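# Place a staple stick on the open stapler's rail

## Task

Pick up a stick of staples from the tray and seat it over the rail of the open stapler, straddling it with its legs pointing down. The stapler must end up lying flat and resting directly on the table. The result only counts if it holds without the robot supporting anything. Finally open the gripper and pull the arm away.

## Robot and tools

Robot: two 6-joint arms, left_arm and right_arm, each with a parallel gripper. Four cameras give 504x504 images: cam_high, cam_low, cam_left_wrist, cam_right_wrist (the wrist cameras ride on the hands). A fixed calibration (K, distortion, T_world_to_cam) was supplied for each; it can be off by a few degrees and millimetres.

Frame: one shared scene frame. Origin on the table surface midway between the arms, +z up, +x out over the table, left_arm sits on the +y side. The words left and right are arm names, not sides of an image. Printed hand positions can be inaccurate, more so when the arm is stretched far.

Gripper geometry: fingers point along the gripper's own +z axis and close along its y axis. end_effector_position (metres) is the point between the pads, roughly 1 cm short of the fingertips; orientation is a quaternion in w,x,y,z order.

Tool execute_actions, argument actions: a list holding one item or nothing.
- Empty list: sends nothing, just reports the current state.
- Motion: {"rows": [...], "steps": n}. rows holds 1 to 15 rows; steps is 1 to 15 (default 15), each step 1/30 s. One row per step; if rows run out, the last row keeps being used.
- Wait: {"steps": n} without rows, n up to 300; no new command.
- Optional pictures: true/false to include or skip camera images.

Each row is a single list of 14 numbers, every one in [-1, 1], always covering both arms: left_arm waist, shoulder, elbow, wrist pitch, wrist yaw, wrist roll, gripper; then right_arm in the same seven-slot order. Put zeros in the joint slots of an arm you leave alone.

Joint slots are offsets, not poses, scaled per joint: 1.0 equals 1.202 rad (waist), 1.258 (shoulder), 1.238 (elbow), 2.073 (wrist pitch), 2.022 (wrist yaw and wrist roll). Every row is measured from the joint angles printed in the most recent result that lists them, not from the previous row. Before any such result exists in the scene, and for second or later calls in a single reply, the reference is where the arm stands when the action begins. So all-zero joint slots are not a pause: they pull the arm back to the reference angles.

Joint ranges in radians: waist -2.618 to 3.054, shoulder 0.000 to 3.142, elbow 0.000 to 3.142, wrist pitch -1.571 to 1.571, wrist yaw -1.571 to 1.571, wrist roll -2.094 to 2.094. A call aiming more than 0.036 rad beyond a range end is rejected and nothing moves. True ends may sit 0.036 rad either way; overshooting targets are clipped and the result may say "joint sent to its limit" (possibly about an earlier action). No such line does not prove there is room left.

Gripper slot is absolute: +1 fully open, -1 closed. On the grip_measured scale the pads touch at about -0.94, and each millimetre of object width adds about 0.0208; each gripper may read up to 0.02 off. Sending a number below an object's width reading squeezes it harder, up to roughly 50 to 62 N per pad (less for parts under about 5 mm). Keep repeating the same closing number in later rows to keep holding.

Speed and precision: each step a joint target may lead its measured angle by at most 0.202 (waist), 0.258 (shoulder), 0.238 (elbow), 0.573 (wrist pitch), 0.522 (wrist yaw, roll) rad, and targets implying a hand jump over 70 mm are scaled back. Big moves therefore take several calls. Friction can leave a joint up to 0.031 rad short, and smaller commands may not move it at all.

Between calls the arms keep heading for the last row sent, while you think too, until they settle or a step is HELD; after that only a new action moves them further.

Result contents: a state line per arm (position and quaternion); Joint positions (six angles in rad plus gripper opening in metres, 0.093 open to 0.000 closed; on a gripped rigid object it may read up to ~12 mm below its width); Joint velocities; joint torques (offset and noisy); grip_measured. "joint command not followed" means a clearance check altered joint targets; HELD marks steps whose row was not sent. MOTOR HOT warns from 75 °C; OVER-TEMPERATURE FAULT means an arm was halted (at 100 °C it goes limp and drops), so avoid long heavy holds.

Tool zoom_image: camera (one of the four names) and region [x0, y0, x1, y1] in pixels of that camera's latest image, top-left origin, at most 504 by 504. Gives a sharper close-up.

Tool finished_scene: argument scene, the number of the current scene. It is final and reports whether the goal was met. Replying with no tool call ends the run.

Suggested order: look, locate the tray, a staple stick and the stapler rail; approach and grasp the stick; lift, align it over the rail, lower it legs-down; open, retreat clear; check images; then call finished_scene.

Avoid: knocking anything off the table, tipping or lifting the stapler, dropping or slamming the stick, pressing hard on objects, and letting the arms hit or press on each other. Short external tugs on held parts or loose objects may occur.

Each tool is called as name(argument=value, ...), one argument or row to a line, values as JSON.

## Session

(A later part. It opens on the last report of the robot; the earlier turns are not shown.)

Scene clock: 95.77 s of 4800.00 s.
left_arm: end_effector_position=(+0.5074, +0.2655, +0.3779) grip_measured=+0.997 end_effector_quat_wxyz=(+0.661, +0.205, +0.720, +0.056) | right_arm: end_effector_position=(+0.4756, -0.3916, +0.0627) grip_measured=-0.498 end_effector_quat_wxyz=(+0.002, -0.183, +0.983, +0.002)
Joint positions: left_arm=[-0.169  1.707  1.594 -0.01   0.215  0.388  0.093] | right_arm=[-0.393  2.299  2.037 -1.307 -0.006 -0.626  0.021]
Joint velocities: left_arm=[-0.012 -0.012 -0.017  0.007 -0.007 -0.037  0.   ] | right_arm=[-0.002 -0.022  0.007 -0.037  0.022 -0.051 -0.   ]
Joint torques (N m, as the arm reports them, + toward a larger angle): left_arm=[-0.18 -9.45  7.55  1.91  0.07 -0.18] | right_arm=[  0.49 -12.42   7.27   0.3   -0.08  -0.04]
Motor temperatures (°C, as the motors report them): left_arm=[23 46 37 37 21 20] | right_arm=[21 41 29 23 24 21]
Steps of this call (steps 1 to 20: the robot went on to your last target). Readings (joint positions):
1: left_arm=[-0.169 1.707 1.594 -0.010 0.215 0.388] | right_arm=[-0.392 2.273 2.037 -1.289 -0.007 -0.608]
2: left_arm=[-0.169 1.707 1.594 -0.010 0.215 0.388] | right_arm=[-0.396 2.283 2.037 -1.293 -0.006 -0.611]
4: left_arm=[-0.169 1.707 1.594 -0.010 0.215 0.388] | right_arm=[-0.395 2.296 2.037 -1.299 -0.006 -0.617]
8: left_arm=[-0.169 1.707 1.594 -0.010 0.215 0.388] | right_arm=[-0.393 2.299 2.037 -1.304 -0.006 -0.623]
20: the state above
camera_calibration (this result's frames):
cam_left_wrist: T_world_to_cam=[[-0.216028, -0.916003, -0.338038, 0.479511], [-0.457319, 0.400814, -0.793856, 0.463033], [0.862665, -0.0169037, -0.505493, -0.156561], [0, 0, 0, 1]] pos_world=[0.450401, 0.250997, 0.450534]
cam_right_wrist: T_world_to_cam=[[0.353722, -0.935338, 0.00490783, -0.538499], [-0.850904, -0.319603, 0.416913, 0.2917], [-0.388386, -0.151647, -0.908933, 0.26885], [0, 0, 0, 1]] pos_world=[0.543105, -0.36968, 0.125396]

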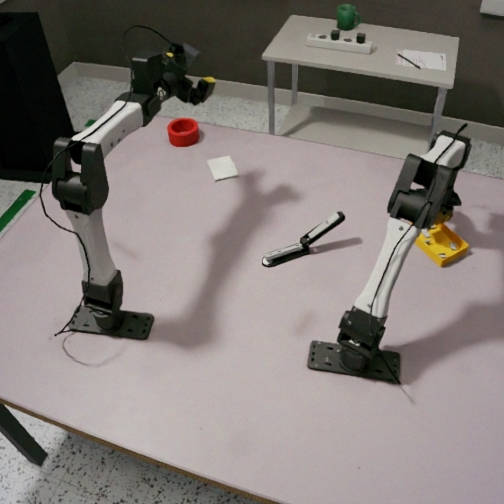

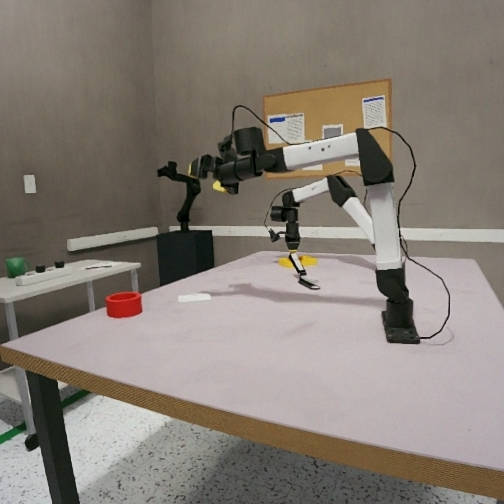

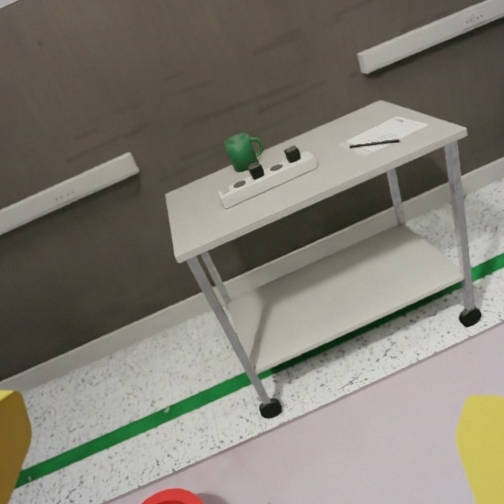

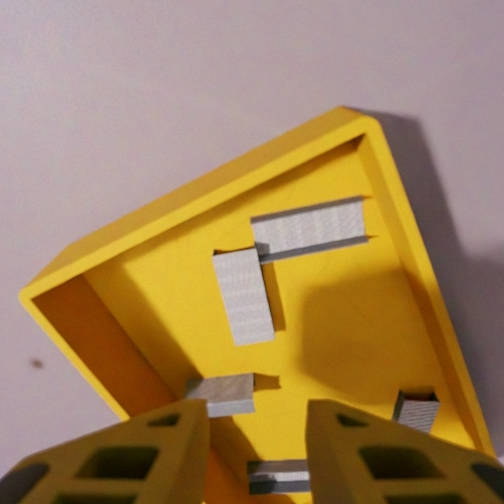

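execute_actions(
  actions=[
    {"rows":[[0,0,0,0,0,0,1,0.012,0.018,-0.03,0.026,0,-0.04,-0.5],[0,0,0,0,0,0,1,0.023,0.036,-0.06,0.052,0,-0.074,-0.5]]},
  ],
  pictures=false,
)

execute_actions(
  actions=[
    {"steps":10},
  ],
)

Scene clock: 112.63 s of 4800.00 s.
left_arm: end_effector_position=(+0.5074, +0.2655, +0.3779) grip_measured=+0.997 end_effector_quat_wxyz=(+0.661, +0.205, +0.720, +0.056) | right_arm: end_effector_position=(+0.4818, -0.3839, +0.0316) grip_measured=-0.498 end_effector_quat_wxyz=(-0.001, -0.260, +0.966, +0.004)
Joint positions: left_arm=[-0.169  1.707  1.594 -0.01   0.215  0.388  0.093] | right_arm=[-0.373  2.339  1.982 -1.219 -0.006 -0.764  0.021]
Joint velocities: left_arm=[ 0.002 -0.017 -0.012  0.022  0.051  0.022  0.   ] | right_arm=[-0.002 -0.002  0.017  0.022 -0.022 -0.037 -0.001]
Joint torques (N m, as the arm reports them, + toward a larger angle): left_arm=[-0.2  -9.45  7.58  1.91  0.05 -0.16] | right_arm=[  0.28 -12.55   5.2    0.6   -0.08  -0.05]
Motor temperatures (°C, as the motors report them): left_arm=[23 46 37 38 21 20] | right_arm=[21 42 30 23 24 21]
Steps of this call (steps 1 to 15: the robot went on to your last target; steps 16 to 90: nothing new was sent; then 13.37 s passed at rest; steps 91 to 105: all 15 steps of this action). Readings (joint positions):
91: left_arm=[-0.169 1.707 1.594 -0.010 0.215 0.388] | right_arm=[-0.393 2.299 2.035 -1.303 -0.006 -0.637]
92: left_arm=[-0.169 1.707 1.594 -0.010 0.215 0.388] | right_arm=[-0.392 2.299 2.026 -1.288 -0.006 -0.660]
94: left_arm=[-0.169 1.707 1.594 -0.010 0.215 0.388] | right_arm=[-0.387 2.305 2.005 -1.258 -0.006 -0.700]
98: left_arm=[-0.169 1.707 1.594 -0.010 0.215 0.388] | right_arm=[-0.374 2.333 1.985 -1.234 -0.006 -0.742]
105: the state above

Scene clock: 112.97 s of 4800.00 s.
left_arm: end_effector_position=(+0.5074, +0.2655, +0.3779) grip_measured=+0.997 end_effector_quat_wxyz=(+0.661, +0.205, +0.720, +0.056) | right_arm: end_effector_position=(+0.4827, -0.3841, +0.0316) grip_measured=-0.498 end_effector_quat_wxyz=(+0.001, -0.263, +0.965, +0.003)
Joint positions: left_arm=[-0.169  1.707  1.594 -0.01   0.215  0.388  0.093] | right_arm=[-0.373  2.339  1.982 -1.215 -0.006 -0.77   0.021]
Joint velocities: left_arm=[ 0.022  0.007 -0.017 -0.022  0.022 -0.051 -0.001] | right_arm=[-0.002 -0.017 -0.007 -0.022  0.007 -0.037  0.001]
Joint torques (N m, as the arm reports them, + toward a larger angle): left_arm=[-0.16 -9.4   7.56  1.92  0.06 -0.18] | right_arm=[  0.31 -12.51   5.09   0.61  -0.08  -0.04]
Motor temperatures (°C, as the motors report them): left_arm=[23 46 37 38 21 20] | right_arm=[21 43 30 23 24 21]
Steps of this call (steps 1 to 10: the robot went on to your last target). Readings (joint positions):
1: left_arm=[-0.169 1.707 1.594 -0.010 0.215 0.388] | right_arm=[-0.373 2.339 1.982 -1.219 -0.006 -0.766]
2: left_arm=[-0.169 1.707 1.594 -0.010 0.215 0.388] | right_arm=[-0.373 2.339 1.982 -1.218 -0.006 -0.767]
4: left_arm=[-0.169 1.707 1.594 -0.010 0.215 0.388] | right_arm=[-0.373 2.339 1.982 -1.217 -0.006 -0.768]
8: left_arm=[-0.169 1.707 1.594 -0.010 0.215 0.388] | right_arm=[-0.373 2.339 1.982 -1.216 -0.006 -0.769]
10: the state above
camera_calibration (this result's frames):
cam_left_wrist: T_world_to_cam=[[-0.216028, -0.916003, -0.338038, 0.479511], [-0.457319, 0.400814, -0.793856, 0.463033], [0.862665, -0.0169037, -0.505493, -0.156561], [0, 0, 0, 1]] pos_world=[0.450401, 0.250997, 0.450534]
cam_right_wrist: T_world_to_cam=[[0.501065, -0.865405, 0.00284691, -0.578048], [-0.786262, -0.453862, 0.419287, 0.230181], [-0.361561, -0.212328, -0.907849, 0.208136], [0, 0, 0, 1]] pos_world=[0.545876, -0.351583, 0.0940901]

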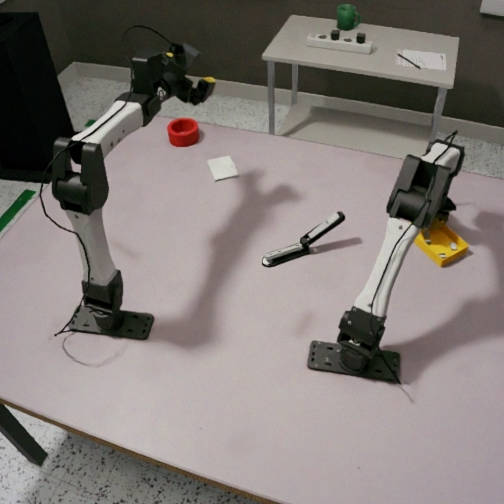

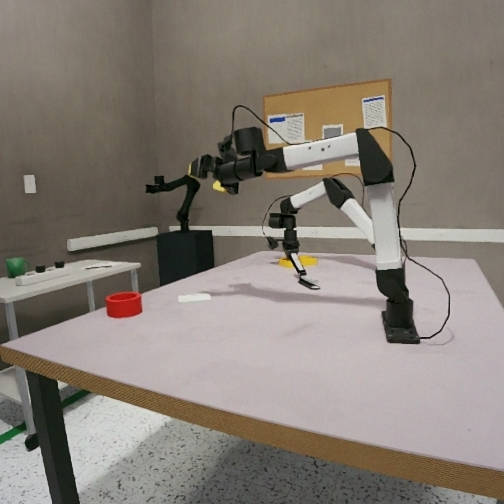

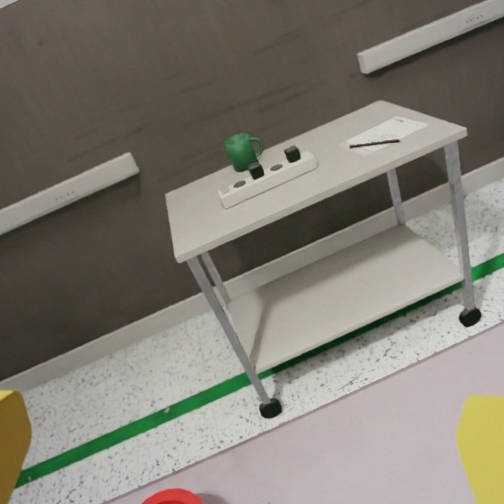

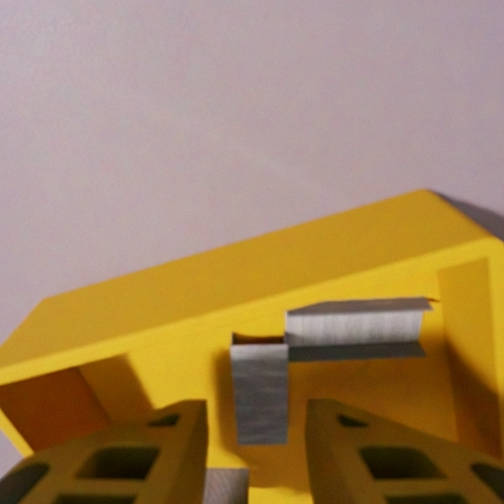

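execute_actions(
  actions=[
    {"rows":[[0,0,0,0,0,0,1,-0.014,0,0,0,0,0,-0.5],[0,0,0,0,0,0,1,-0.014,0,0,0,0,0,-0.5],[0,0,0,0,0,0,1,-0.014,0.012,0,0,0,0,-0.5],[0,0,0,0,0,0,1,-0.014,0.02,0,0,0,0,-0.5],[0,0,0,0,0,0,1,-0.014,0.026,0,0,0,0,-0.5],[0,0,0,0,0,0,1,-0.014,0.031,0,0,0,0,-0.5]]},
  ],
)

Scene clock: 119.57 s of 4800.00 s.
left_arm: end_effector_position=(+0.5074, +0.2655, +0.3779) grip_measured=+0.997 end_effector_quat_wxyz=(+0.661, +0.205, +0.720, +0.056) | right_arm: end_effector_position=(+0.4806, -0.3836, +0.0206) grip_measured=-0.498 end_effector_quat_wxyz=(-0.010, -0.263, +0.965, +0.009)
Joint positions: left_arm=[-0.169  1.707  1.594 -0.01   0.215  0.388  0.093] | right_arm=[-0.373  2.364  1.982 -1.215 -0.006 -0.77   0.021]
Joint velocities: left_arm=[ 0.012 -0.007 -0.007 -0.022  0.022  0.037 -0.001] | right_arm=[ 0.002 -0.012  0.012  0.007 -0.037 -0.037 -0.001]
Joint torques (N m, as the arm reports them, + toward a larger angle): left_arm=[-0.19 -9.37  7.63  1.93  0.07 -0.17] | right_arm=[ -1.59 -11.98   6.34   0.4   -0.08   0.01]
Motor temperatures (°C, as the motors report them): left_arm=[23 46 38 38 21 20] | right_arm=[21 43 29 23 24 21]
Steps of this call (steps 1 to 15: the robot went on to your last target; steps 16 to 90: nothing new was sent; then 3.10 s passed at rest; steps 91 to 105: all 15 steps of this action). Readings (joint positions):
91: left_arm=[-0.169 1.707 1.594 -0.010 0.215 0.388] | right_arm=[-0.373 2.339 1.982 -1.215 -0.006 -0.770]
92: left_arm=[-0.169 1.707 1.594 -0.010 0.215 0.388] | right_arm=[-0.373 2.339 1.982 -1.215 -0.006 -0.770]
94: left_arm=[-0.169 1.707 1.594 -0.010 0.215 0.388] | right_arm=[-0.373 2.339 1.982 -1.215 -0.006 -0.770]
98: left_arm=[-0.169 1.707 1.594 -0.010 0.215 0.388] | right_arm=[-0.373 2.349 1.982 -1.215 -0.006 -0.770]
105: the state above
camera_calibration (this result's frames):
cam_left_wrist: T_world_to_cam=[[-0.216028, -0.916003, -0.338038, 0.479511], [-0.457319, 0.400814, -0.793856, 0.463033], [0.862665, -0.0169037, -0.505493, -0.156561], [0, 0, 0, 1]] pos_world=[0.450401, 0.250997, 0.450534]
cam_right_wrist: T_world_to_cam=[[0.501251, -0.865179, -0.0145554, -0.576182], [-0.77563, -0.4567, 0.435688, 0.226873], [-0.383596, -0.2071, -0.89998, 0.209888], [0, 0, 0, 1]] pos_world=[0.545294, -0.351421, 0.0816628]

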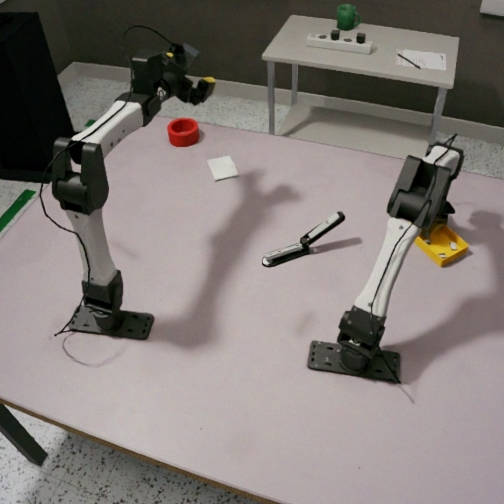

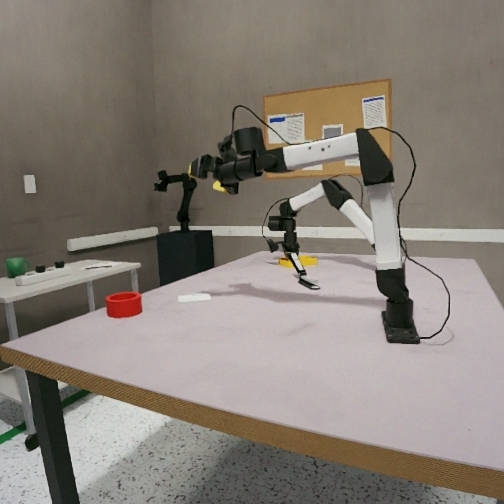

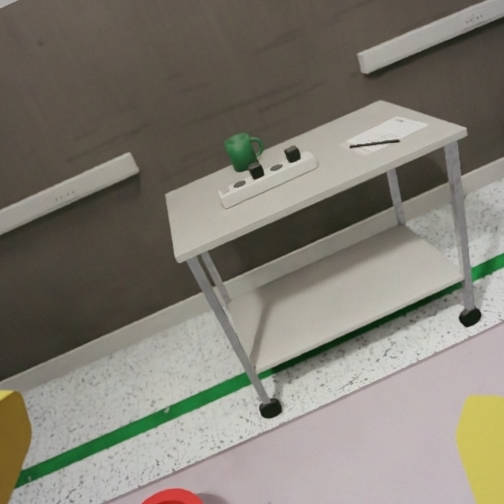

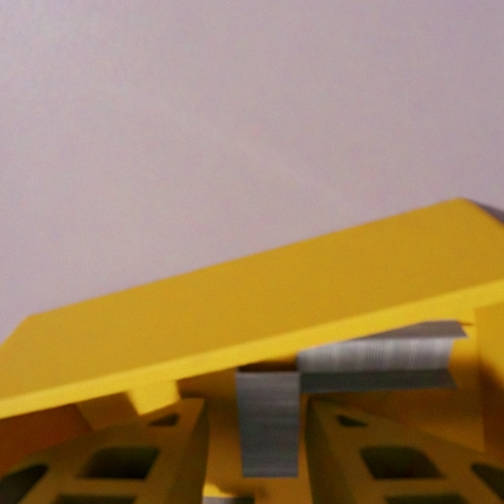

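execute_actions(
  actions=[
    {"rows":[[0,0,0,0,0,0,1,0,0.019,0,0,0,0,-0.55],[0,0,0,0,0,0,1,0,0.019,0,0,0,0,-0.55],[0,0,0,0,0,0,1,0,0.019,0,0,0,0,-0.55],[0,0,0,0,0,0,1,0,0.019,0,0,0,0,-0.55],[0,0,0,0,0,0,1,0,0.019,0,0,0,0,-0.55],[0,0,0,0,0,0,1,0,0.019,0,0,0,0,-0.55],[0,0,0,0,0,0,1,0,0.019,0,0,0,0,-0.55],[0,0,0,0,0,0,1,0,0.019,0,0,0,0,-0.6],[0,0,0,0,0,0,1,0,0.019,0,0,0,0,-0.65],[0,0,0,0,0,0,1,0,0.019,0,0,0,0,-0.7],[0,0,0,0,0,0,1,0,0.019,0,0,0,0,-0.75],[0,0,0,0,0,0,1,0,0.019,0,0,0,0,-0.8]]},
  ],
  pictures=false,
)

execute_actions(
  actions=[
    {"rows":[[0,0,0,0,0,0,1,0,-0.03,0,0,0,0,-0.8],[0,0,0,0,0,0,1,0,-0.06,0,-0.01,0,0,-0.8],[0,0,0,0,0,0,1,0,-0.1,0,-0.03,0,0,-0.8],[0,0,0,0,0,0,1,0,-0.14,0,-0.05,0,0,-0.8],[0,0,0,0,0,0,1,0,-0.18,0,-0.08,0,0,-0.8]]},
  ],
)

zoom_image(
  camera="cam_high",
  region=[250, 190, 360, 290],
)

Scene clock: 132.17 s of 4800.00 s.
left_arm: end_effector_position=(+0.5074, +0.2655, +0.3779) grip_measured=+0.997 end_effector_quat_wxyz=(+0.661, +0.205, +0.720, +0.056) | right_arm: end_effector_position=(+0.4806, -0.3836, +0.0206) grip_measured=-0.788 end_effector_quat_wxyz=(-0.010, -0.263, +0.965, +0.009)
Joint positions: left_arm=[-0.169  1.707  1.594 -0.01   0.215  0.388  0.093] | right_arm=[-0.373  2.364  1.982 -1.215 -0.006 -0.77   0.007]
Joint velocities: left_arm=[-0.007 -0.007  0.007  0.037  0.081 -0.022 -0.001] | right_arm=[ 0.012 -0.007  0.002 -0.066 -0.022 -0.022 -0.001]
Joint torques (N m, as the arm reports them, + toward a larger angle): left_arm=[-0.19 -9.43  7.52  1.92  0.05 -0.18] | right_arm=[ -0.27 -11.35   6.41   0.39  -0.07   0.01]
Motor temperatures (°C, as the motors report them): left_arm=[23 47 38 39 21 20] | right_arm=[21 44 29 23 24 21]
Steps of this call (steps 1 to 15: the robot went on to your last target; steps 16 to 90: nothing new was sent; then 9.10 s passed at rest; steps 91 to 105: all 15 steps of this action). Readings (joint positions):
91: left_arm=[-0.169 1.707 1.594 -0.010 0.215 0.388] | right_arm=[-0.373 2.364 1.982 -1.215 -0.006 -0.770]
92: left_arm=[-0.169 1.707 1.594 -0.010 0.215 0.388] | right_arm=[-0.373 2.364 1.982 -1.215 -0.006 -0.770]
94: left_arm=[-0.169 1.707 1.594 -0.010 0.215 0.388] | right_arm=[-0.373 2.364 1.982 -1.215 -0.006 -0.770]
98: left_arm=[-0.169 1.707 1.594 -0.010 0.215 0.388] | right_arm=[-0.373 2.364 1.982 -1.215 -0.006 -0.770]
105: the state above

Scene clock: 132.67 s of 4800.00 s.
left_arm: end_effector_position=(+0.5074, +0.2655, +0.3779) grip_measured=+0.997 end_effector_quat_wxyz=(+0.661, +0.205, +0.720, +0.056) | right_arm: end_effector_position=(+0.4583, -0.3782, +0.1265) grip_measured=-0.788 end_effector_quat_wxyz=(+0.041, -0.263, +0.964, -0.019)
Joint positions: left_arm=[-0.169  1.707  1.594 -0.01   0.215  0.388  0.093] | right_arm=[-0.373  2.111  1.982 -1.35  -0.006 -0.77   0.007]
Joint velocities: left_arm=[ 0.012  0.017  0.007  0.037  0.007  0.081 -0.   ] | right_arm=[-0.007  0.173  0.002 -0.066 -0.007  0.022 -0.   ]
Joint torques (N m, as the arm reports them, + toward a larger angle): left_arm=[-0.21 -9.46  7.52  1.91  0.05 -0.18] | right_arm=[ -0.28 -10.14   6.64   0.51  -0.08   0.01]
Motor temperatures (°C, as the motors report them): left_arm=[23 47 38 39 21 20] | right_arm=[21 44 29 23 24 21]
Steps of this call (steps 1 to 15: all 15 steps of this action). Readings (joint positions):
1: left_arm=[-0.169 1.707 1.594 -0.010 0.215 0.388] | right_arm=[-0.373 2.362 1.982 -1.215 -0.006 -0.770]
2: left_arm=[-0.169 1.707 1.594 -0.010 0.215 0.388] | right_arm=[-0.373 2.357 1.982 -1.216 -0.006 -0.770]
4: left_arm=[-0.169 1.707 1.594 -0.010 0.215 0.388] | right_arm=[-0.373 2.324 1.982 -1.232 -0.006 -0.770]
8: left_arm=[-0.169 1.707 1.594 -0.010 0.215 0.388] | right_arm=[-0.373 2.177 1.982 -1.302 -0.006 -0.770]
15: the state above
camera_calibration (this result's frames):
cam_left_wrist: T_world_to_cam=[[-0.216028, -0.916003, -0.338038, 0.479511], [-0.457319, 0.400814, -0.793856, 0.463033], [0.862665, -0.0169037, -0.505493, -0.156561], [0, 0, 0, 1]] pos_world=[0.450401, 0.250997, 0.450534]
cam_right_wrist: T_world_to_cam=[[0.498254, -0.864452, 0.0668241, -0.567478], [-0.821066, -0.445675, 0.356685, 0.200955], [-0.278555, -0.232587, -0.931832, 0.244011], [0, 0, 0, 1]] pos_world=[0.515716, -0.344244, 0.193621]

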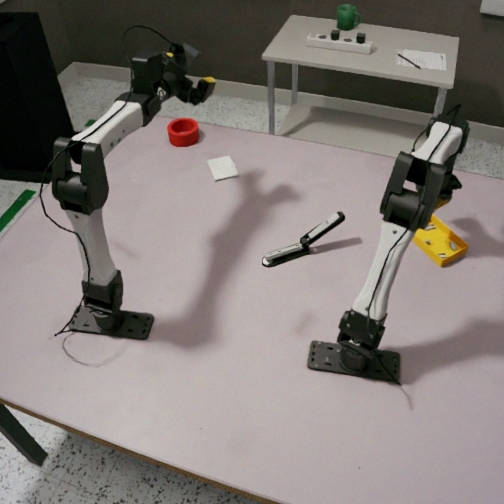

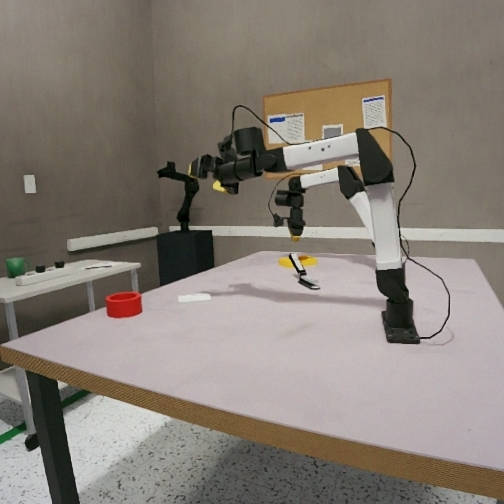

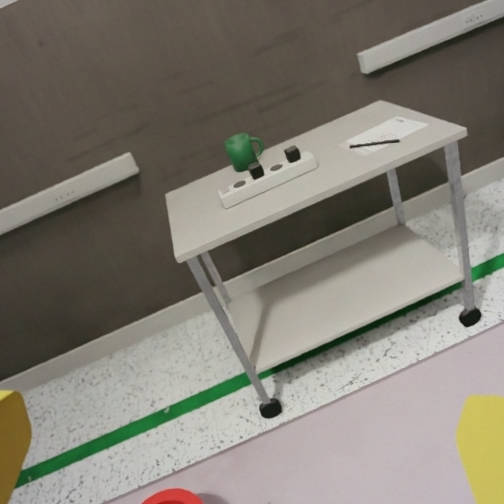

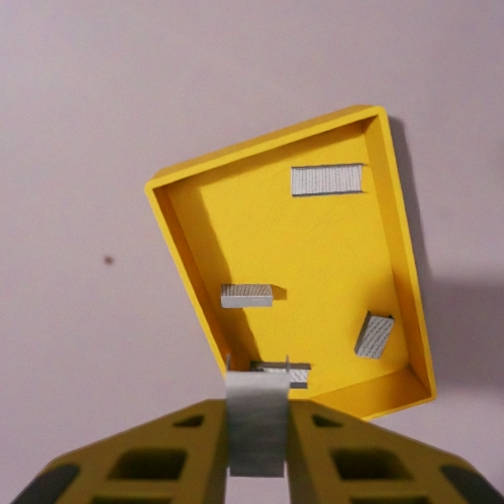

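Region (250, 190, 360, 290) of cam_high's 504x504 image, scaled by 4.582, with more detail than that image has; it fills the top 458 rows of this view, and the rest is white.

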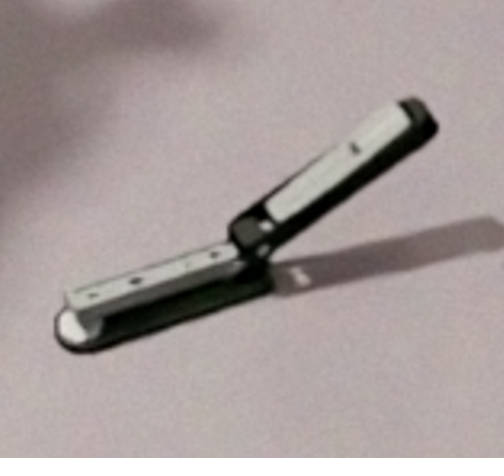

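execute_actions(
  actions=[
    {"rows":[[0,0,0,0,0,0,1,0.1,-0.1,-0.05,0,0,-0.1,-0.8],[0,0,0,0,0,0,1,0.2,-0.2,-0.1,0,0,-0.2,-0.8],[0,0,0,0,0,0,1,0.4,-0.243,-0.2,0.03,0,-0.3,-0.8],[0,0,0,0,0,0,1,0.6,-0.243,-0.3,0.05,0,-0.375,-0.8],[0,0,0,0,0,0,1,0.845,-0.243,-0.4,0.07,0,-0.375,-0.8],[0,0,0,0,0,0,1,0.845,-0.243,-0.4,0.07,0,-0.375,-0.8],[0,0,0,0,0,0,1,0.845,-0.243,-0.4,0.07,0,-0.375,-0.8],[0,0,0,0,0,0,1,0.845,-0.243,-0.4,0.07,0,-0.375,-0.8],[0,0,0,0,0,0,1,0.845,-0.243,-0.4,0.07,0,-0.375,-0.8],[0,0,0,0,0,0,1,0.845,-0.243,-0.4,0.07,0,-0.375,-0.8],[0,0,0,0,0,0,1,0.845,-0.243,-0.4,0.07,0,-0.375,-0.8],[0,0,0,0,0,0,1,0.845,-0.243,-0.4,0.07,0,-0.375,-0.8],[0,0,0,0,0,0,1,0.845,-0.243,-0.4,0.07,0,-0.375,-0.8],[0,0,0,0,0,0,1,0.845,-0.243,-0.4,0.07,0,-0.375,-0.8],[0,0,0,0,0,0,1,0.845,-0.243,-0.482,0.098,0,-0.375,-0.8]]},
  ],
  pictures=false,
)

execute_actions(
  actions=[
    {"steps":35},
  ],
)

Scene clock: 148.90 s of 4800.00 s.
left_arm: end_effector_position=(+0.5074, +0.2655, +0.3779) grip_measured=+0.997 end_effector_quat_wxyz=(+0.661, +0.205, +0.720, +0.056) | right_arm: end_effector_position=(+0.3382, -0.1028, +0.1091) grip_measured=-0.788 end_effector_quat_wxyz=(-0.021, +0.838, -0.545, +0.009)
Joint positions: left_arm=[-0.169  1.707  1.594 -0.01   0.215  0.388  0.093] | right_arm=[ 0.398  1.808  1.493 -1.211 -0.003 -1.455  0.007]
Joint velocities: left_arm=[ 0.002 -0.007 -0.012  0.066 -0.066  0.051  0.   ] | right_arm=[ 1.941 -0.154 -0.716  1.018 -0.022 -0.432 -0.   ]
Joint torques (N m, as the arm reports them, + toward a larger angle): left_arm=[-0.18 -9.37  7.51  1.9   0.08 -0.2 ] | right_arm=[-0.34 -8.29  2.4  -0.25 -0.12 -0.07]
Motor temperatures (°C, as the motors report them): left_arm=[23 47 38 40 21 20] | right_arm=[21 43 30 23 24 21]
Steps of this call (steps 1 to 30: the robot went on to your last target; steps 31 to 100: nothing new was sent; then 12.40 s passed at rest; steps 101 to 115: all 15 steps of this action). Readings (joint positions):
101: left_arm=[-0.169 1.707 1.594 -0.010 0.215 0.388] | right_arm=[-0.364 2.113 1.970 -1.354 -0.002 -0.797]
102: left_arm=[-0.169 1.707 1.594 -0.010 0.215 0.388] | right_arm=[-0.348 2.088 1.945 -1.347 0.002 -0.838]
104: left_arm=[-0.169 1.707 1.594 -0.010 0.215 0.388] | right_arm=[-0.282 1.997 1.854 -1.317 0.004 -0.967]
108: left_arm=[-0.169 1.707 1.594 -0.010 0.215 0.388] | right_arm=[-0.062 1.816 1.639 -1.260 0.002 -1.237]
115: the state above

Scene clock: 150.07 s of 4800.00 s.
left_arm: end_effector_position=(+0.5074, +0.2655, +0.3779) grip_measured=+0.997 end_effector_quat_wxyz=(+0.661, +0.205, +0.720, +0.056) | right_arm: end_effector_position=(+0.2740, -0.0418, +0.0869) grip_measured=-0.788 end_effector_quat_wxyz=(-0.004, +0.915, -0.404, -0.006)
Joint positions: left_arm=[-0.169  1.707  1.594 -0.01   0.215  0.388  0.093] | right_arm=[ 0.652  1.806  1.403 -1.164 -0.015 -1.523  0.007]
Joint velocities: left_arm=[-0.002 -0.012 -0.012 -0.037 -0.007  0.007  0.001] | right_arm=[ 0.007 -0.012  0.007 -0.051 -0.037 -0.066 -0.001]
Joint torques (N m, as the arm reports them, + toward a larger angle): left_arm=[-0.24 -9.39  7.55  1.9   0.07 -0.16] | right_arm=[-0.96 -8.64  5.05  0.59  0.   -0.04]
Motor temperatures (°C, as the motors report them): left_arm=[23 47 38 40 21 20] | right_arm=[21 43 30 23 24 21]
Steps of this call (steps 1 to 30: the robot went on to your last target; steps 31 to 35: nothing new was sent). Readings (joint positions):
1: left_arm=[-0.169 1.707 1.594 -0.010 0.215 0.388] | right_arm=[0.467 1.805 1.470 -1.190 -0.003 -1.467]
2: left_arm=[-0.169 1.707 1.594 -0.010 0.215 0.388] | right_arm=[0.534 1.805 1.447 -1.177 -0.004 -1.478]
4: left_arm=[-0.169 1.707 1.594 -0.010 0.215 0.388] | right_arm=[0.638 1.806 1.414 -1.170 -0.012 -1.495]
8: left_arm=[-0.169 1.707 1.594 -0.010 0.215 0.388] | right_arm=[0.667 1.806 1.403 -1.169 -0.019 -1.512]
35: the state above
All arms were judged still, so your last target was given up. Only a new action makes them travel on or press farther. Fingers that are still opening or closing keep moving.
camera_calibration (this result's frames):
cam_left_wrist: T_world_to_cam=[[-0.216028, -0.916003, -0.338038, 0.479511], [-0.457319, 0.400814, -0.793856, 0.463033], [0.862665, -0.0169037, -0.505493, -0.156561], [0, 0, 0, 1]] pos_world=[0.450401, 0.250997, 0.450534]
cam_right_wrist: T_world_to_cam=[[0.744053, 0.668032, 0.0108459, -0.180516], [0.606513, -0.682164, 0.408405, -0.191885], [0.280226, -0.297297, -0.912736, 0.0765835], [0, 0, 0, 1]] pos_world=[0.229234, 0.0124617, 0.150225]

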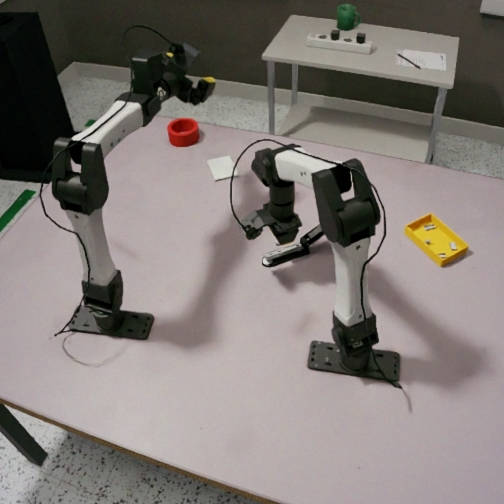

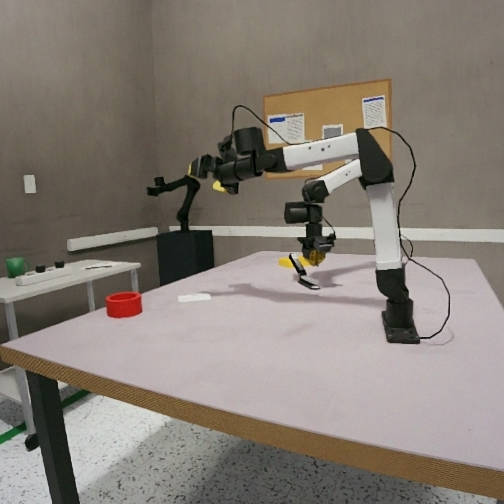

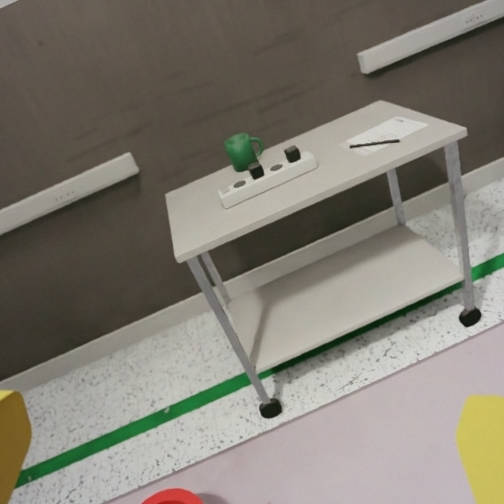

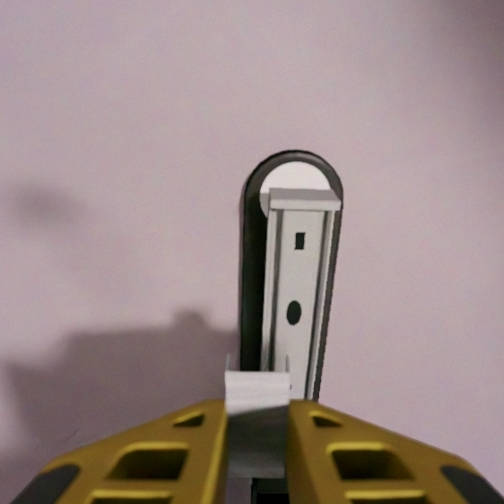

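execute_actions(
  actions=[
    {"rows":[[0,0,0,0,0,0,1,0,0.03,-0.027,0.03,0,0.018,-0.8],[0,0,0,0,0,0,1,0,0.06,-0.053,0.061,0,0.018,-0.8]]},
  ],
  pictures=false,
)

execute_actions(
  actions=[
    {"steps":10},
  ],
)

Scene clock: 156.27 s of 4800.00 s.
left_arm: end_effector_position=(+0.5074, +0.2655, +0.3779) grip_measured=+0.997 end_effector_quat_wxyz=(+0.661, +0.205, +0.720, +0.056) | right_arm: end_effector_position=(+0.2794, -0.0363, +0.0520) grip_measured=-0.788 end_effector_quat_wxyz=(+0.003, +0.908, -0.418, -0.009)
Joint positions: left_arm=[-0.169  1.707  1.594 -0.01   0.215  0.388  0.093] | right_arm=[ 0.652  1.879  1.355 -1.059 -0.015 -1.493  0.007]
Joint velocities: left_arm=[-0.022 -0.002  0.017 -0.022 -0.066 -0.066 -0.   ] | right_arm=[-0.007  0.002  0.002  0.095  0.022  0.037  0.   ]
Joint torques (N m, as the arm reports them, + toward a larger angle): left_arm=[-0.17 -9.45  7.61  1.91  0.07 -0.18] | right_arm=[-0.29 -8.83  5.06  0.51 -0.1   0.07]
Motor temperatures (°C, as the motors report them): left_arm=[23 47 39 40 21 20] | right_arm=[21 42 29 23 24 21]
Steps of this call (steps 1 to 90: nothing new was sent; then 2.70 s passed at rest; steps 91 to 105: all 15 steps of this action). Readings (joint positions):
91: left_arm=[-0.169 1.707 1.594 -0.010 0.215 0.388] | right_arm=[0.652 1.808 1.403 -1.161 -0.015 -1.519]
92: left_arm=[-0.169 1.707 1.594 -0.010 0.215 0.388] | right_arm=[0.652 1.813 1.398 -1.146 -0.015 -1.513]
94: left_arm=[-0.169 1.707 1.594 -0.010 0.215 0.388] | right_arm=[0.652 1.834 1.381 -1.107 -0.015 -1.506]
98: left_arm=[-0.169 1.707 1.594 -0.010 0.215 0.388] | right_arm=[0.652 1.876 1.357 -1.076 -0.015 -1.498]
105: the state above

Scene clock: 156.60 s of 4800.00 s.
left_arm: end_effector_position=(+0.5074, +0.2655, +0.3779) grip_measured=+0.997 end_effector_quat_wxyz=(+0.661, +0.205, +0.720, +0.056) | right_arm: end_effector_position=(+0.2802, -0.0356, +0.0520) grip_measured=-0.788 end_effector_quat_wxyz=(+0.001, +0.908, -0.418, -0.008)
Joint positions: left_arm=[-0.169  1.707  1.594 -0.01   0.215  0.388  0.093] | right_arm=[ 0.652  1.879  1.355 -1.055 -0.015 -1.492  0.007]
Joint velocities: left_arm=[ 0.012  0.002  0.007  0.007 -0.066 -0.007  0.002] | right_arm=[ 0.002 -0.007 -0.007  0.066  0.022  0.007 -0.001]
Joint torques (N m, as the arm reports them, + toward a larger angle): left_arm=[-0.19 -9.39  7.56  1.93  0.07 -0.17] | right_arm=[-0.26 -8.79  5.03  0.59 -0.1   0.04]
Motor temperatures (°C, as the motors report them): left_arm=[23 47 39 40 21 20] | right_arm=[21 42 29 23 24 21]
Steps of this call (steps 1 to 10: the robot went on to your last target). Readings (joint positions):
1: left_arm=[-0.169 1.707 1.594 -0.010 0.215 0.388] | right_arm=[0.652 1.879 1.355 -1.058 -0.015 -1.493]
2: left_arm=[-0.169 1.707 1.594 -0.010 0.215 0.388] | right_arm=[0.652 1.879 1.355 -1.058 -0.015 -1.493]
4: left_arm=[-0.169 1.707 1.594 -0.010 0.215 0.388] | right_arm=[0.652 1.879 1.355 -1.056 -0.015 -1.493]
8: left_arm=[-0.169 1.707 1.594 -0.010 0.215 0.388] | right_arm=[0.652 1.879 1.355 -1.055 -0.015 -1.492]
10: the state above
camera_calibration (this result's frames):
cam_left_wrist: T_world_to_cam=[[-0.216028, -0.916003, -0.338038, 0.479511], [-0.457319, 0.400814, -0.793856, 0.463033], [0.862665, -0.0169037, -0.505493, -0.156561], [0, 0, 0, 1]] pos_world=[0.450401, 0.250997, 0.450534]
cam_right_wrist: T_world_to_cam=[[0.76413, 0.645061, -0.00139361, -0.194712], [0.588994, -0.69683, 0.409285, -0.172792], [0.263042, -0.313568, -0.912406, 0.0490109], [0, 0, 0, 1]] pos_world=[0.237666, 0.0205628, 0.115167]

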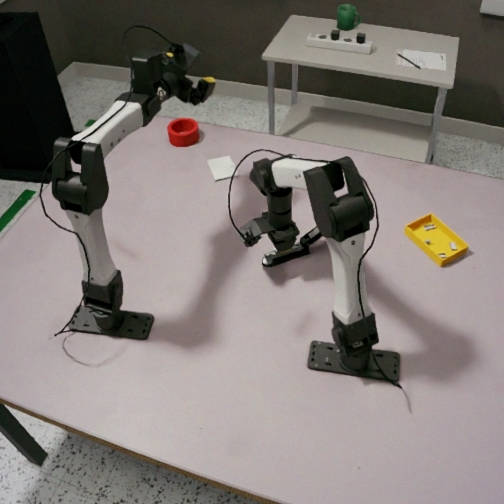

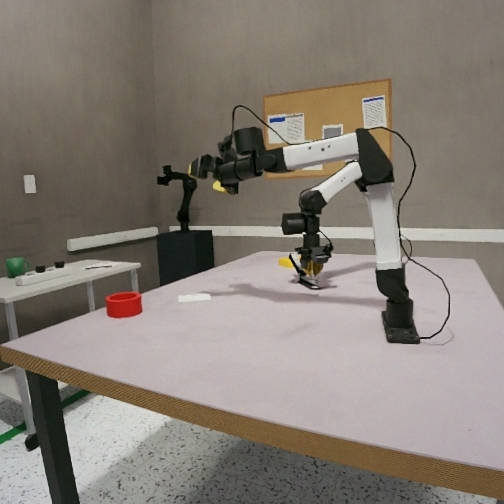

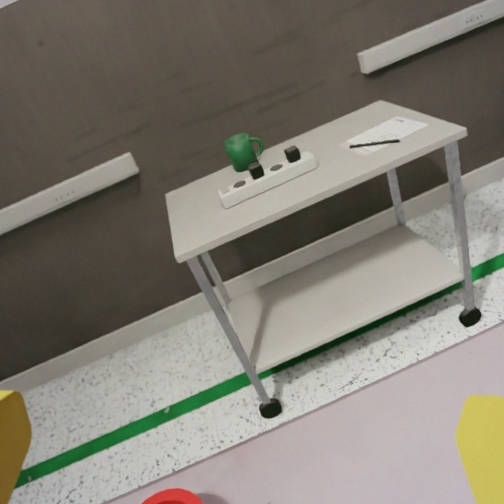

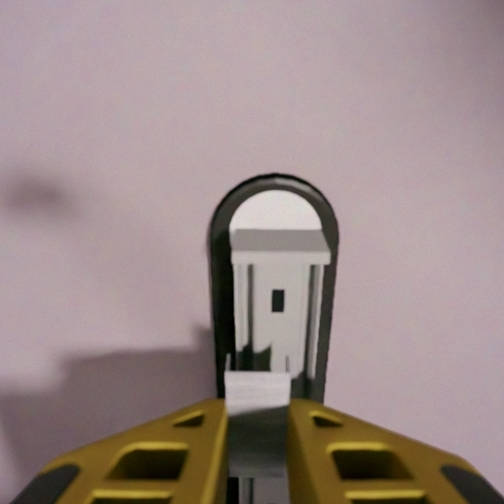

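execute_actions(
  actions=[
    {"rows":[[0,0,0,0,0,0,1,0,0.022,0,0.0205,0,0,-0.8]]},
  ],
  pictures=false,
)

execute_actions(
  actions=[
    {"steps":8},
  ],
)

zoom_image(
  camera="cam_right_wrist",
  region=[150, 250, 370, 504],
)

Scene clock: 161.13 s of 4800.00 s.
left_arm: end_effector_position=(+0.5074, +0.2655, +0.3779) grip_measured=+0.997 end_effector_quat_wxyz=(+0.661, +0.205, +0.720, +0.056) | right_arm: end_effector_position=(+0.2839, -0.0318, +0.0486) grip_measured=-0.788 end_effector_quat_wxyz=(-0.005, +0.908, -0.418, -0.006)
Joint positions: left_arm=[-0.169  1.707  1.594 -0.01   0.215  0.388  0.093] | right_arm=[ 0.652  1.889  1.355 -1.03  -0.015 -1.492  0.007]
Joint velocities: left_arm=[ 0.007 -0.002 -0.002 -0.007 -0.037 -0.007  0.   ] | right_arm=[-0.012 -0.002  0.002  0.007 -0.037 -0.037  0.   ]
Joint torques (N m, as the arm reports them, + toward a larger angle): left_arm=[-0.17 -9.45  7.58  1.9   0.07 -0.17] | right_arm=[-0.26 -8.03  6.25  0.62 -0.11  0.  ]
Motor temperatures (°C, as the motors report them): left_arm=[23 47 39 40 21 20] | right_arm=[21 42 29 23 24 21]
Steps of this call (steps 1 to 15: the robot went on to your last target; steps 16 to 90: nothing new was sent; then 1.03 s passed at rest; steps 91 to 105: all 15 steps of this action). Readings (joint positions):
91: left_arm=[-0.169 1.707 1.594 -0.010 0.215 0.388] | right_arm=[0.652 1.879 1.355 -1.053 -0.015 -1.492]
92: left_arm=[-0.169 1.707 1.594 -0.010 0.215 0.388] | right_arm=[0.652 1.880 1.355 -1.049 -0.015 -1.492]
94: left_arm=[-0.169 1.707 1.594 -0.010 0.215 0.388] | right_arm=[0.652 1.884 1.355 -1.041 -0.015 -1.492]
98: left_arm=[-0.169 1.707 1.594 -0.010 0.215 0.388] | right_arm=[0.652 1.889 1.355 -1.033 -0.015 -1.492]
105: the state above

Scene clock: 161.40 s of 4800.00 s.
left_arm: end_effector_position=(+0.5074, +0.2655, +0.3779) grip_measured=+0.997 end_effector_quat_wxyz=(+0.661, +0.205, +0.720, +0.056) | right_arm: end_effector_position=(+0.2841, -0.0317, +0.0486) grip_measured=-0.788 end_effector_quat_wxyz=(-0.006, +0.908, -0.418, -0.006)
Joint positions: left_arm=[-0.169  1.707  1.594 -0.01   0.215  0.388  0.093] | right_arm=[ 0.652  1.889  1.355 -1.029 -0.015 -1.492  0.007]
Joint velocities: left_arm=[-0.007 -0.002  0.002 -0.022 -0.066 -0.051 -0.   ] | right_arm=[-0.007 -0.007  0.007 -0.037 -0.037  0.037 -0.   ]
Joint torques (N m, as the arm reports them, + toward a larger angle): left_arm=[-0.21 -9.37  7.53  1.91  0.05 -0.17] | right_arm=[-0.28 -7.96  6.27  0.6  -0.1   0.01]
Motor temperatures (°C, as the motors report them): left_arm=[23 47 39 40 21 20] | right_arm=[21 42 29 23 24 21]
Steps of this call (steps 1 to 8: the robot went on to your last target). Readings (joint positions):
1: left_arm=[-0.169 1.707 1.594 -0.010 0.215 0.388] | right_arm=[0.652 1.889 1.355 -1.030 -0.015 -1.492]
2: left_arm=[-0.169 1.707 1.594 -0.010 0.215 0.388] | right_arm=[0.652 1.889 1.355 -1.030 -0.015 -1.492]
4: left_arm=[-0.169 1.707 1.594 -0.010 0.215 0.388] | right_arm=[0.652 1.889 1.355 -1.030 -0.015 -1.492]
8: the state above
camera_calibration (this result's frames):
cam_left_wrist: T_world_to_cam=[[-0.216028, -0.916003, -0.338038, 0.479511], [-0.457319, 0.400814, -0.793856, 0.463033], [0.862665, -0.0169037, -0.505493, -0.156561], [0, 0, 0, 1]] pos_world=[0.450401, 0.250997, 0.450534]
cam_right_wrist: T_world_to_cam=[[0.764063, 0.644994, 0.0138092, -0.200963], [0.58459, -0.701245, 0.408057, -0.169829], [0.272878, -0.303709, -0.912852, 0.0437126], [0, 0, 0, 1]] pos_world=[0.2409, 0.0238041, 0.111978]

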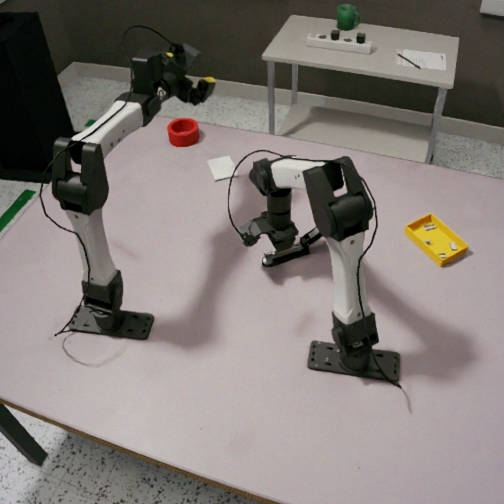

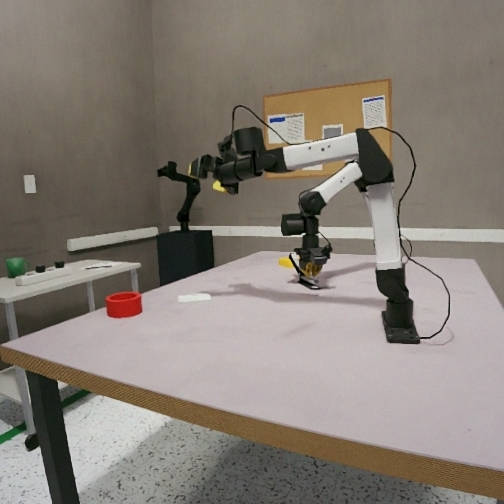

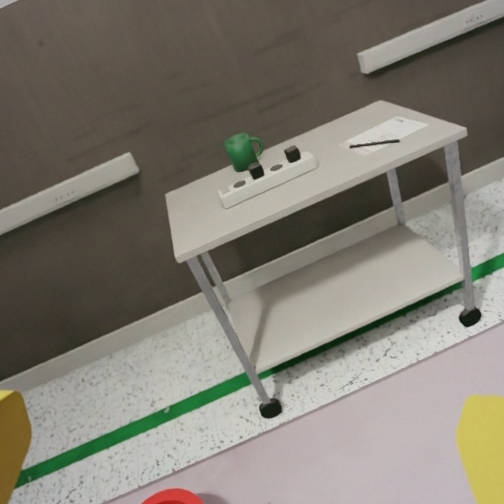

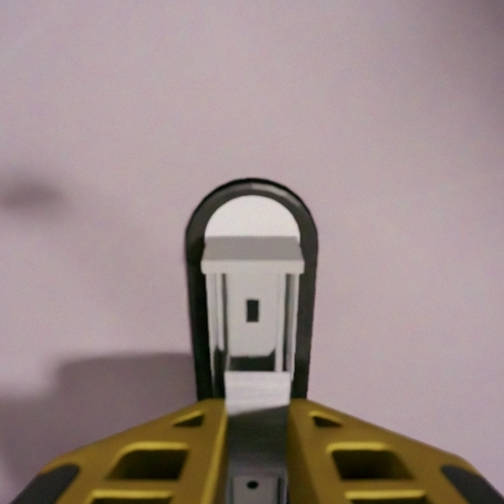

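Region (150, 250, 370, 504) of cam_right_wrist's 504x504 image, scaled by 1.984, with more detail than that image has; it fills the left 437 columns of this view, and the rest is white.

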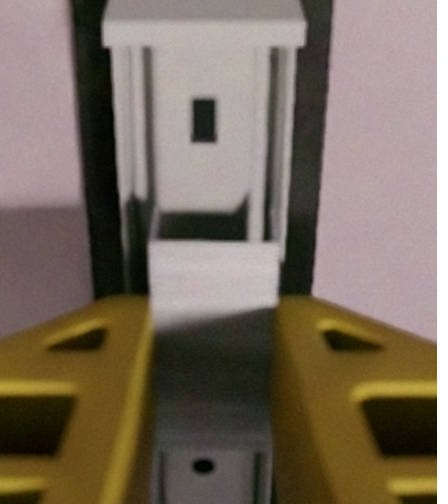

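execute_actions(
  actions=[
    {"rows":[[0,0,0,0,0,0,1,0,0.023,0,0,0,0,-0.8]]},
  ],
)

zoom_image(
  camera="cam_right_wrist",
  region=[150, 250, 370, 504],
)

Scene clock: 165.43 s of 4800.00 s.
left_arm: end_effector_position=(+0.5074, +0.2655, +0.3779) grip_measured=+0.997 end_effector_quat_wxyz=(+0.661, +0.205, +0.720, +0.056) | right_arm: end_effector_position=(+0.2835, -0.0323, +0.0448) grip_measured=-0.788 end_effector_quat_wxyz=(-0.000, +0.908, -0.418, -0.008)
Joint positions: left_arm=[-0.169  1.707  1.594 -0.01   0.215  0.388  0.093] | right_arm=[ 0.652  1.901  1.355 -1.029 -0.015 -1.492  0.007]
Joint velocities: left_arm=[-0.007 -0.012  0.007 -0.037 -0.022 -0.051 -0.   ] | right_arm=[-0.002  0.012  0.002  0.051  0.037  0.022 -0.001]
Joint torques (N m, as the arm reports them, + toward a larger angle): left_arm=[-0.1  -9.38  7.59  1.92  0.07 -0.19] | right_arm=[-0.31 -8.04  6.22  0.4  -0.1   0.01]
Motor temperatures (°C, as the motors report them): left_arm=[23 47 39 40 21 20] | right_arm=[21 41 29 23 24 21]
Steps of this call (steps 1 to 15: the robot went on to your last target; steps 16 to 90: nothing new was sent; then 0.53 s passed at rest; steps 91 to 105: all 15 steps of this action). Readings (joint positions):
91: left_arm=[-0.169 1.707 1.594 -0.010 0.215 0.388] | right_arm=[0.652 1.890 1.355 -1.029 -0.015 -1.492]
92: left_arm=[-0.169 1.707 1.594 -0.010 0.215 0.388] | right_arm=[0.652 1.891 1.355 -1.029 -0.015 -1.492]
94: left_arm=[-0.169 1.707 1.594 -0.010 0.215 0.388] | right_arm=[0.652 1.896 1.355 -1.029 -0.015 -1.492]
98: left_arm=[-0.169 1.707 1.594 -0.010 0.215 0.388] | right_arm=[0.652 1.901 1.355 -1.029 -0.015 -1.492]
105: the state above
camera_calibration (this result's frames):
cam_left_wrist: T_world_to_cam=[[-0.216028, -0.916003, -0.338038, 0.479511], [-0.457319, 0.400814, -0.793856, 0.463033], [0.862665, -0.0169037, -0.505493, -0.156561], [0, 0, 0, 1]] pos_world=[0.450401, 0.250997, 0.450534]
cam_right_wrist: T_world_to_cam=[[0.764129, 0.64506, 0.00202713, -0.199611], [0.588002, -0.697824, 0.409017, -0.169225], [0.265255, -0.31135, -0.912525, 0.0420834], [0, 0, 0, 1]] pos_world=[0.240871, 0.0237748, 0.108023]

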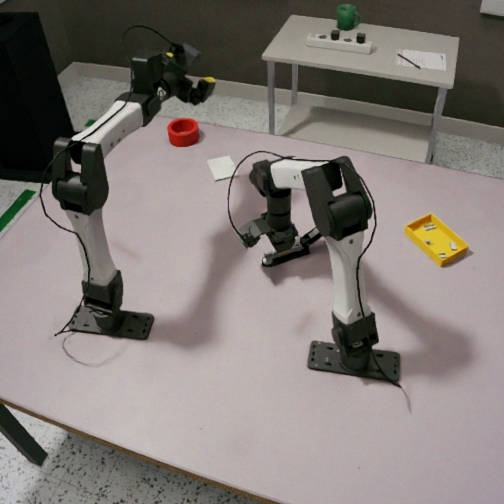

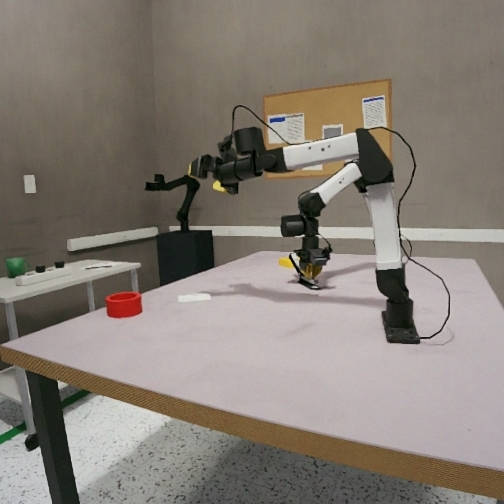

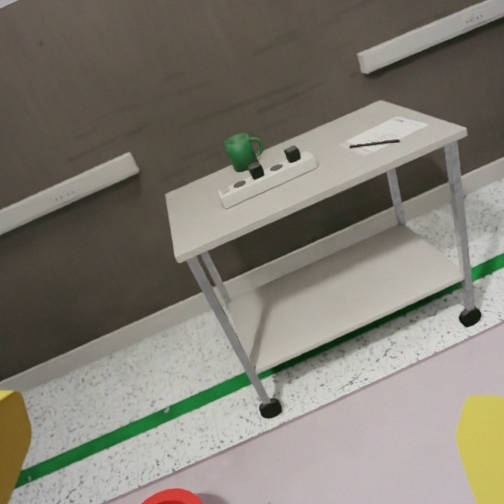

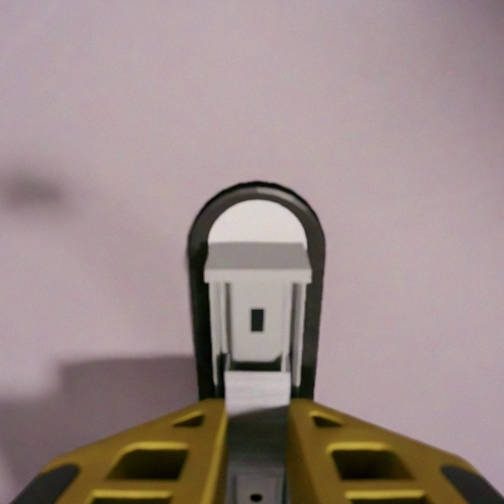

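Region (150, 250, 370, 504) of cam_right_wrist's 504x504 image, scaled by 1.984, with more detail than that image has; it fills the left 437 columns of this view, and the rest is white.

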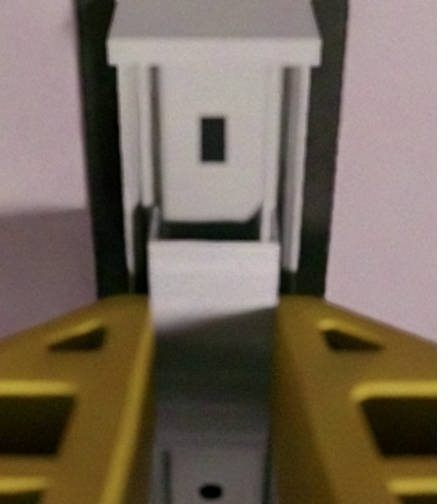

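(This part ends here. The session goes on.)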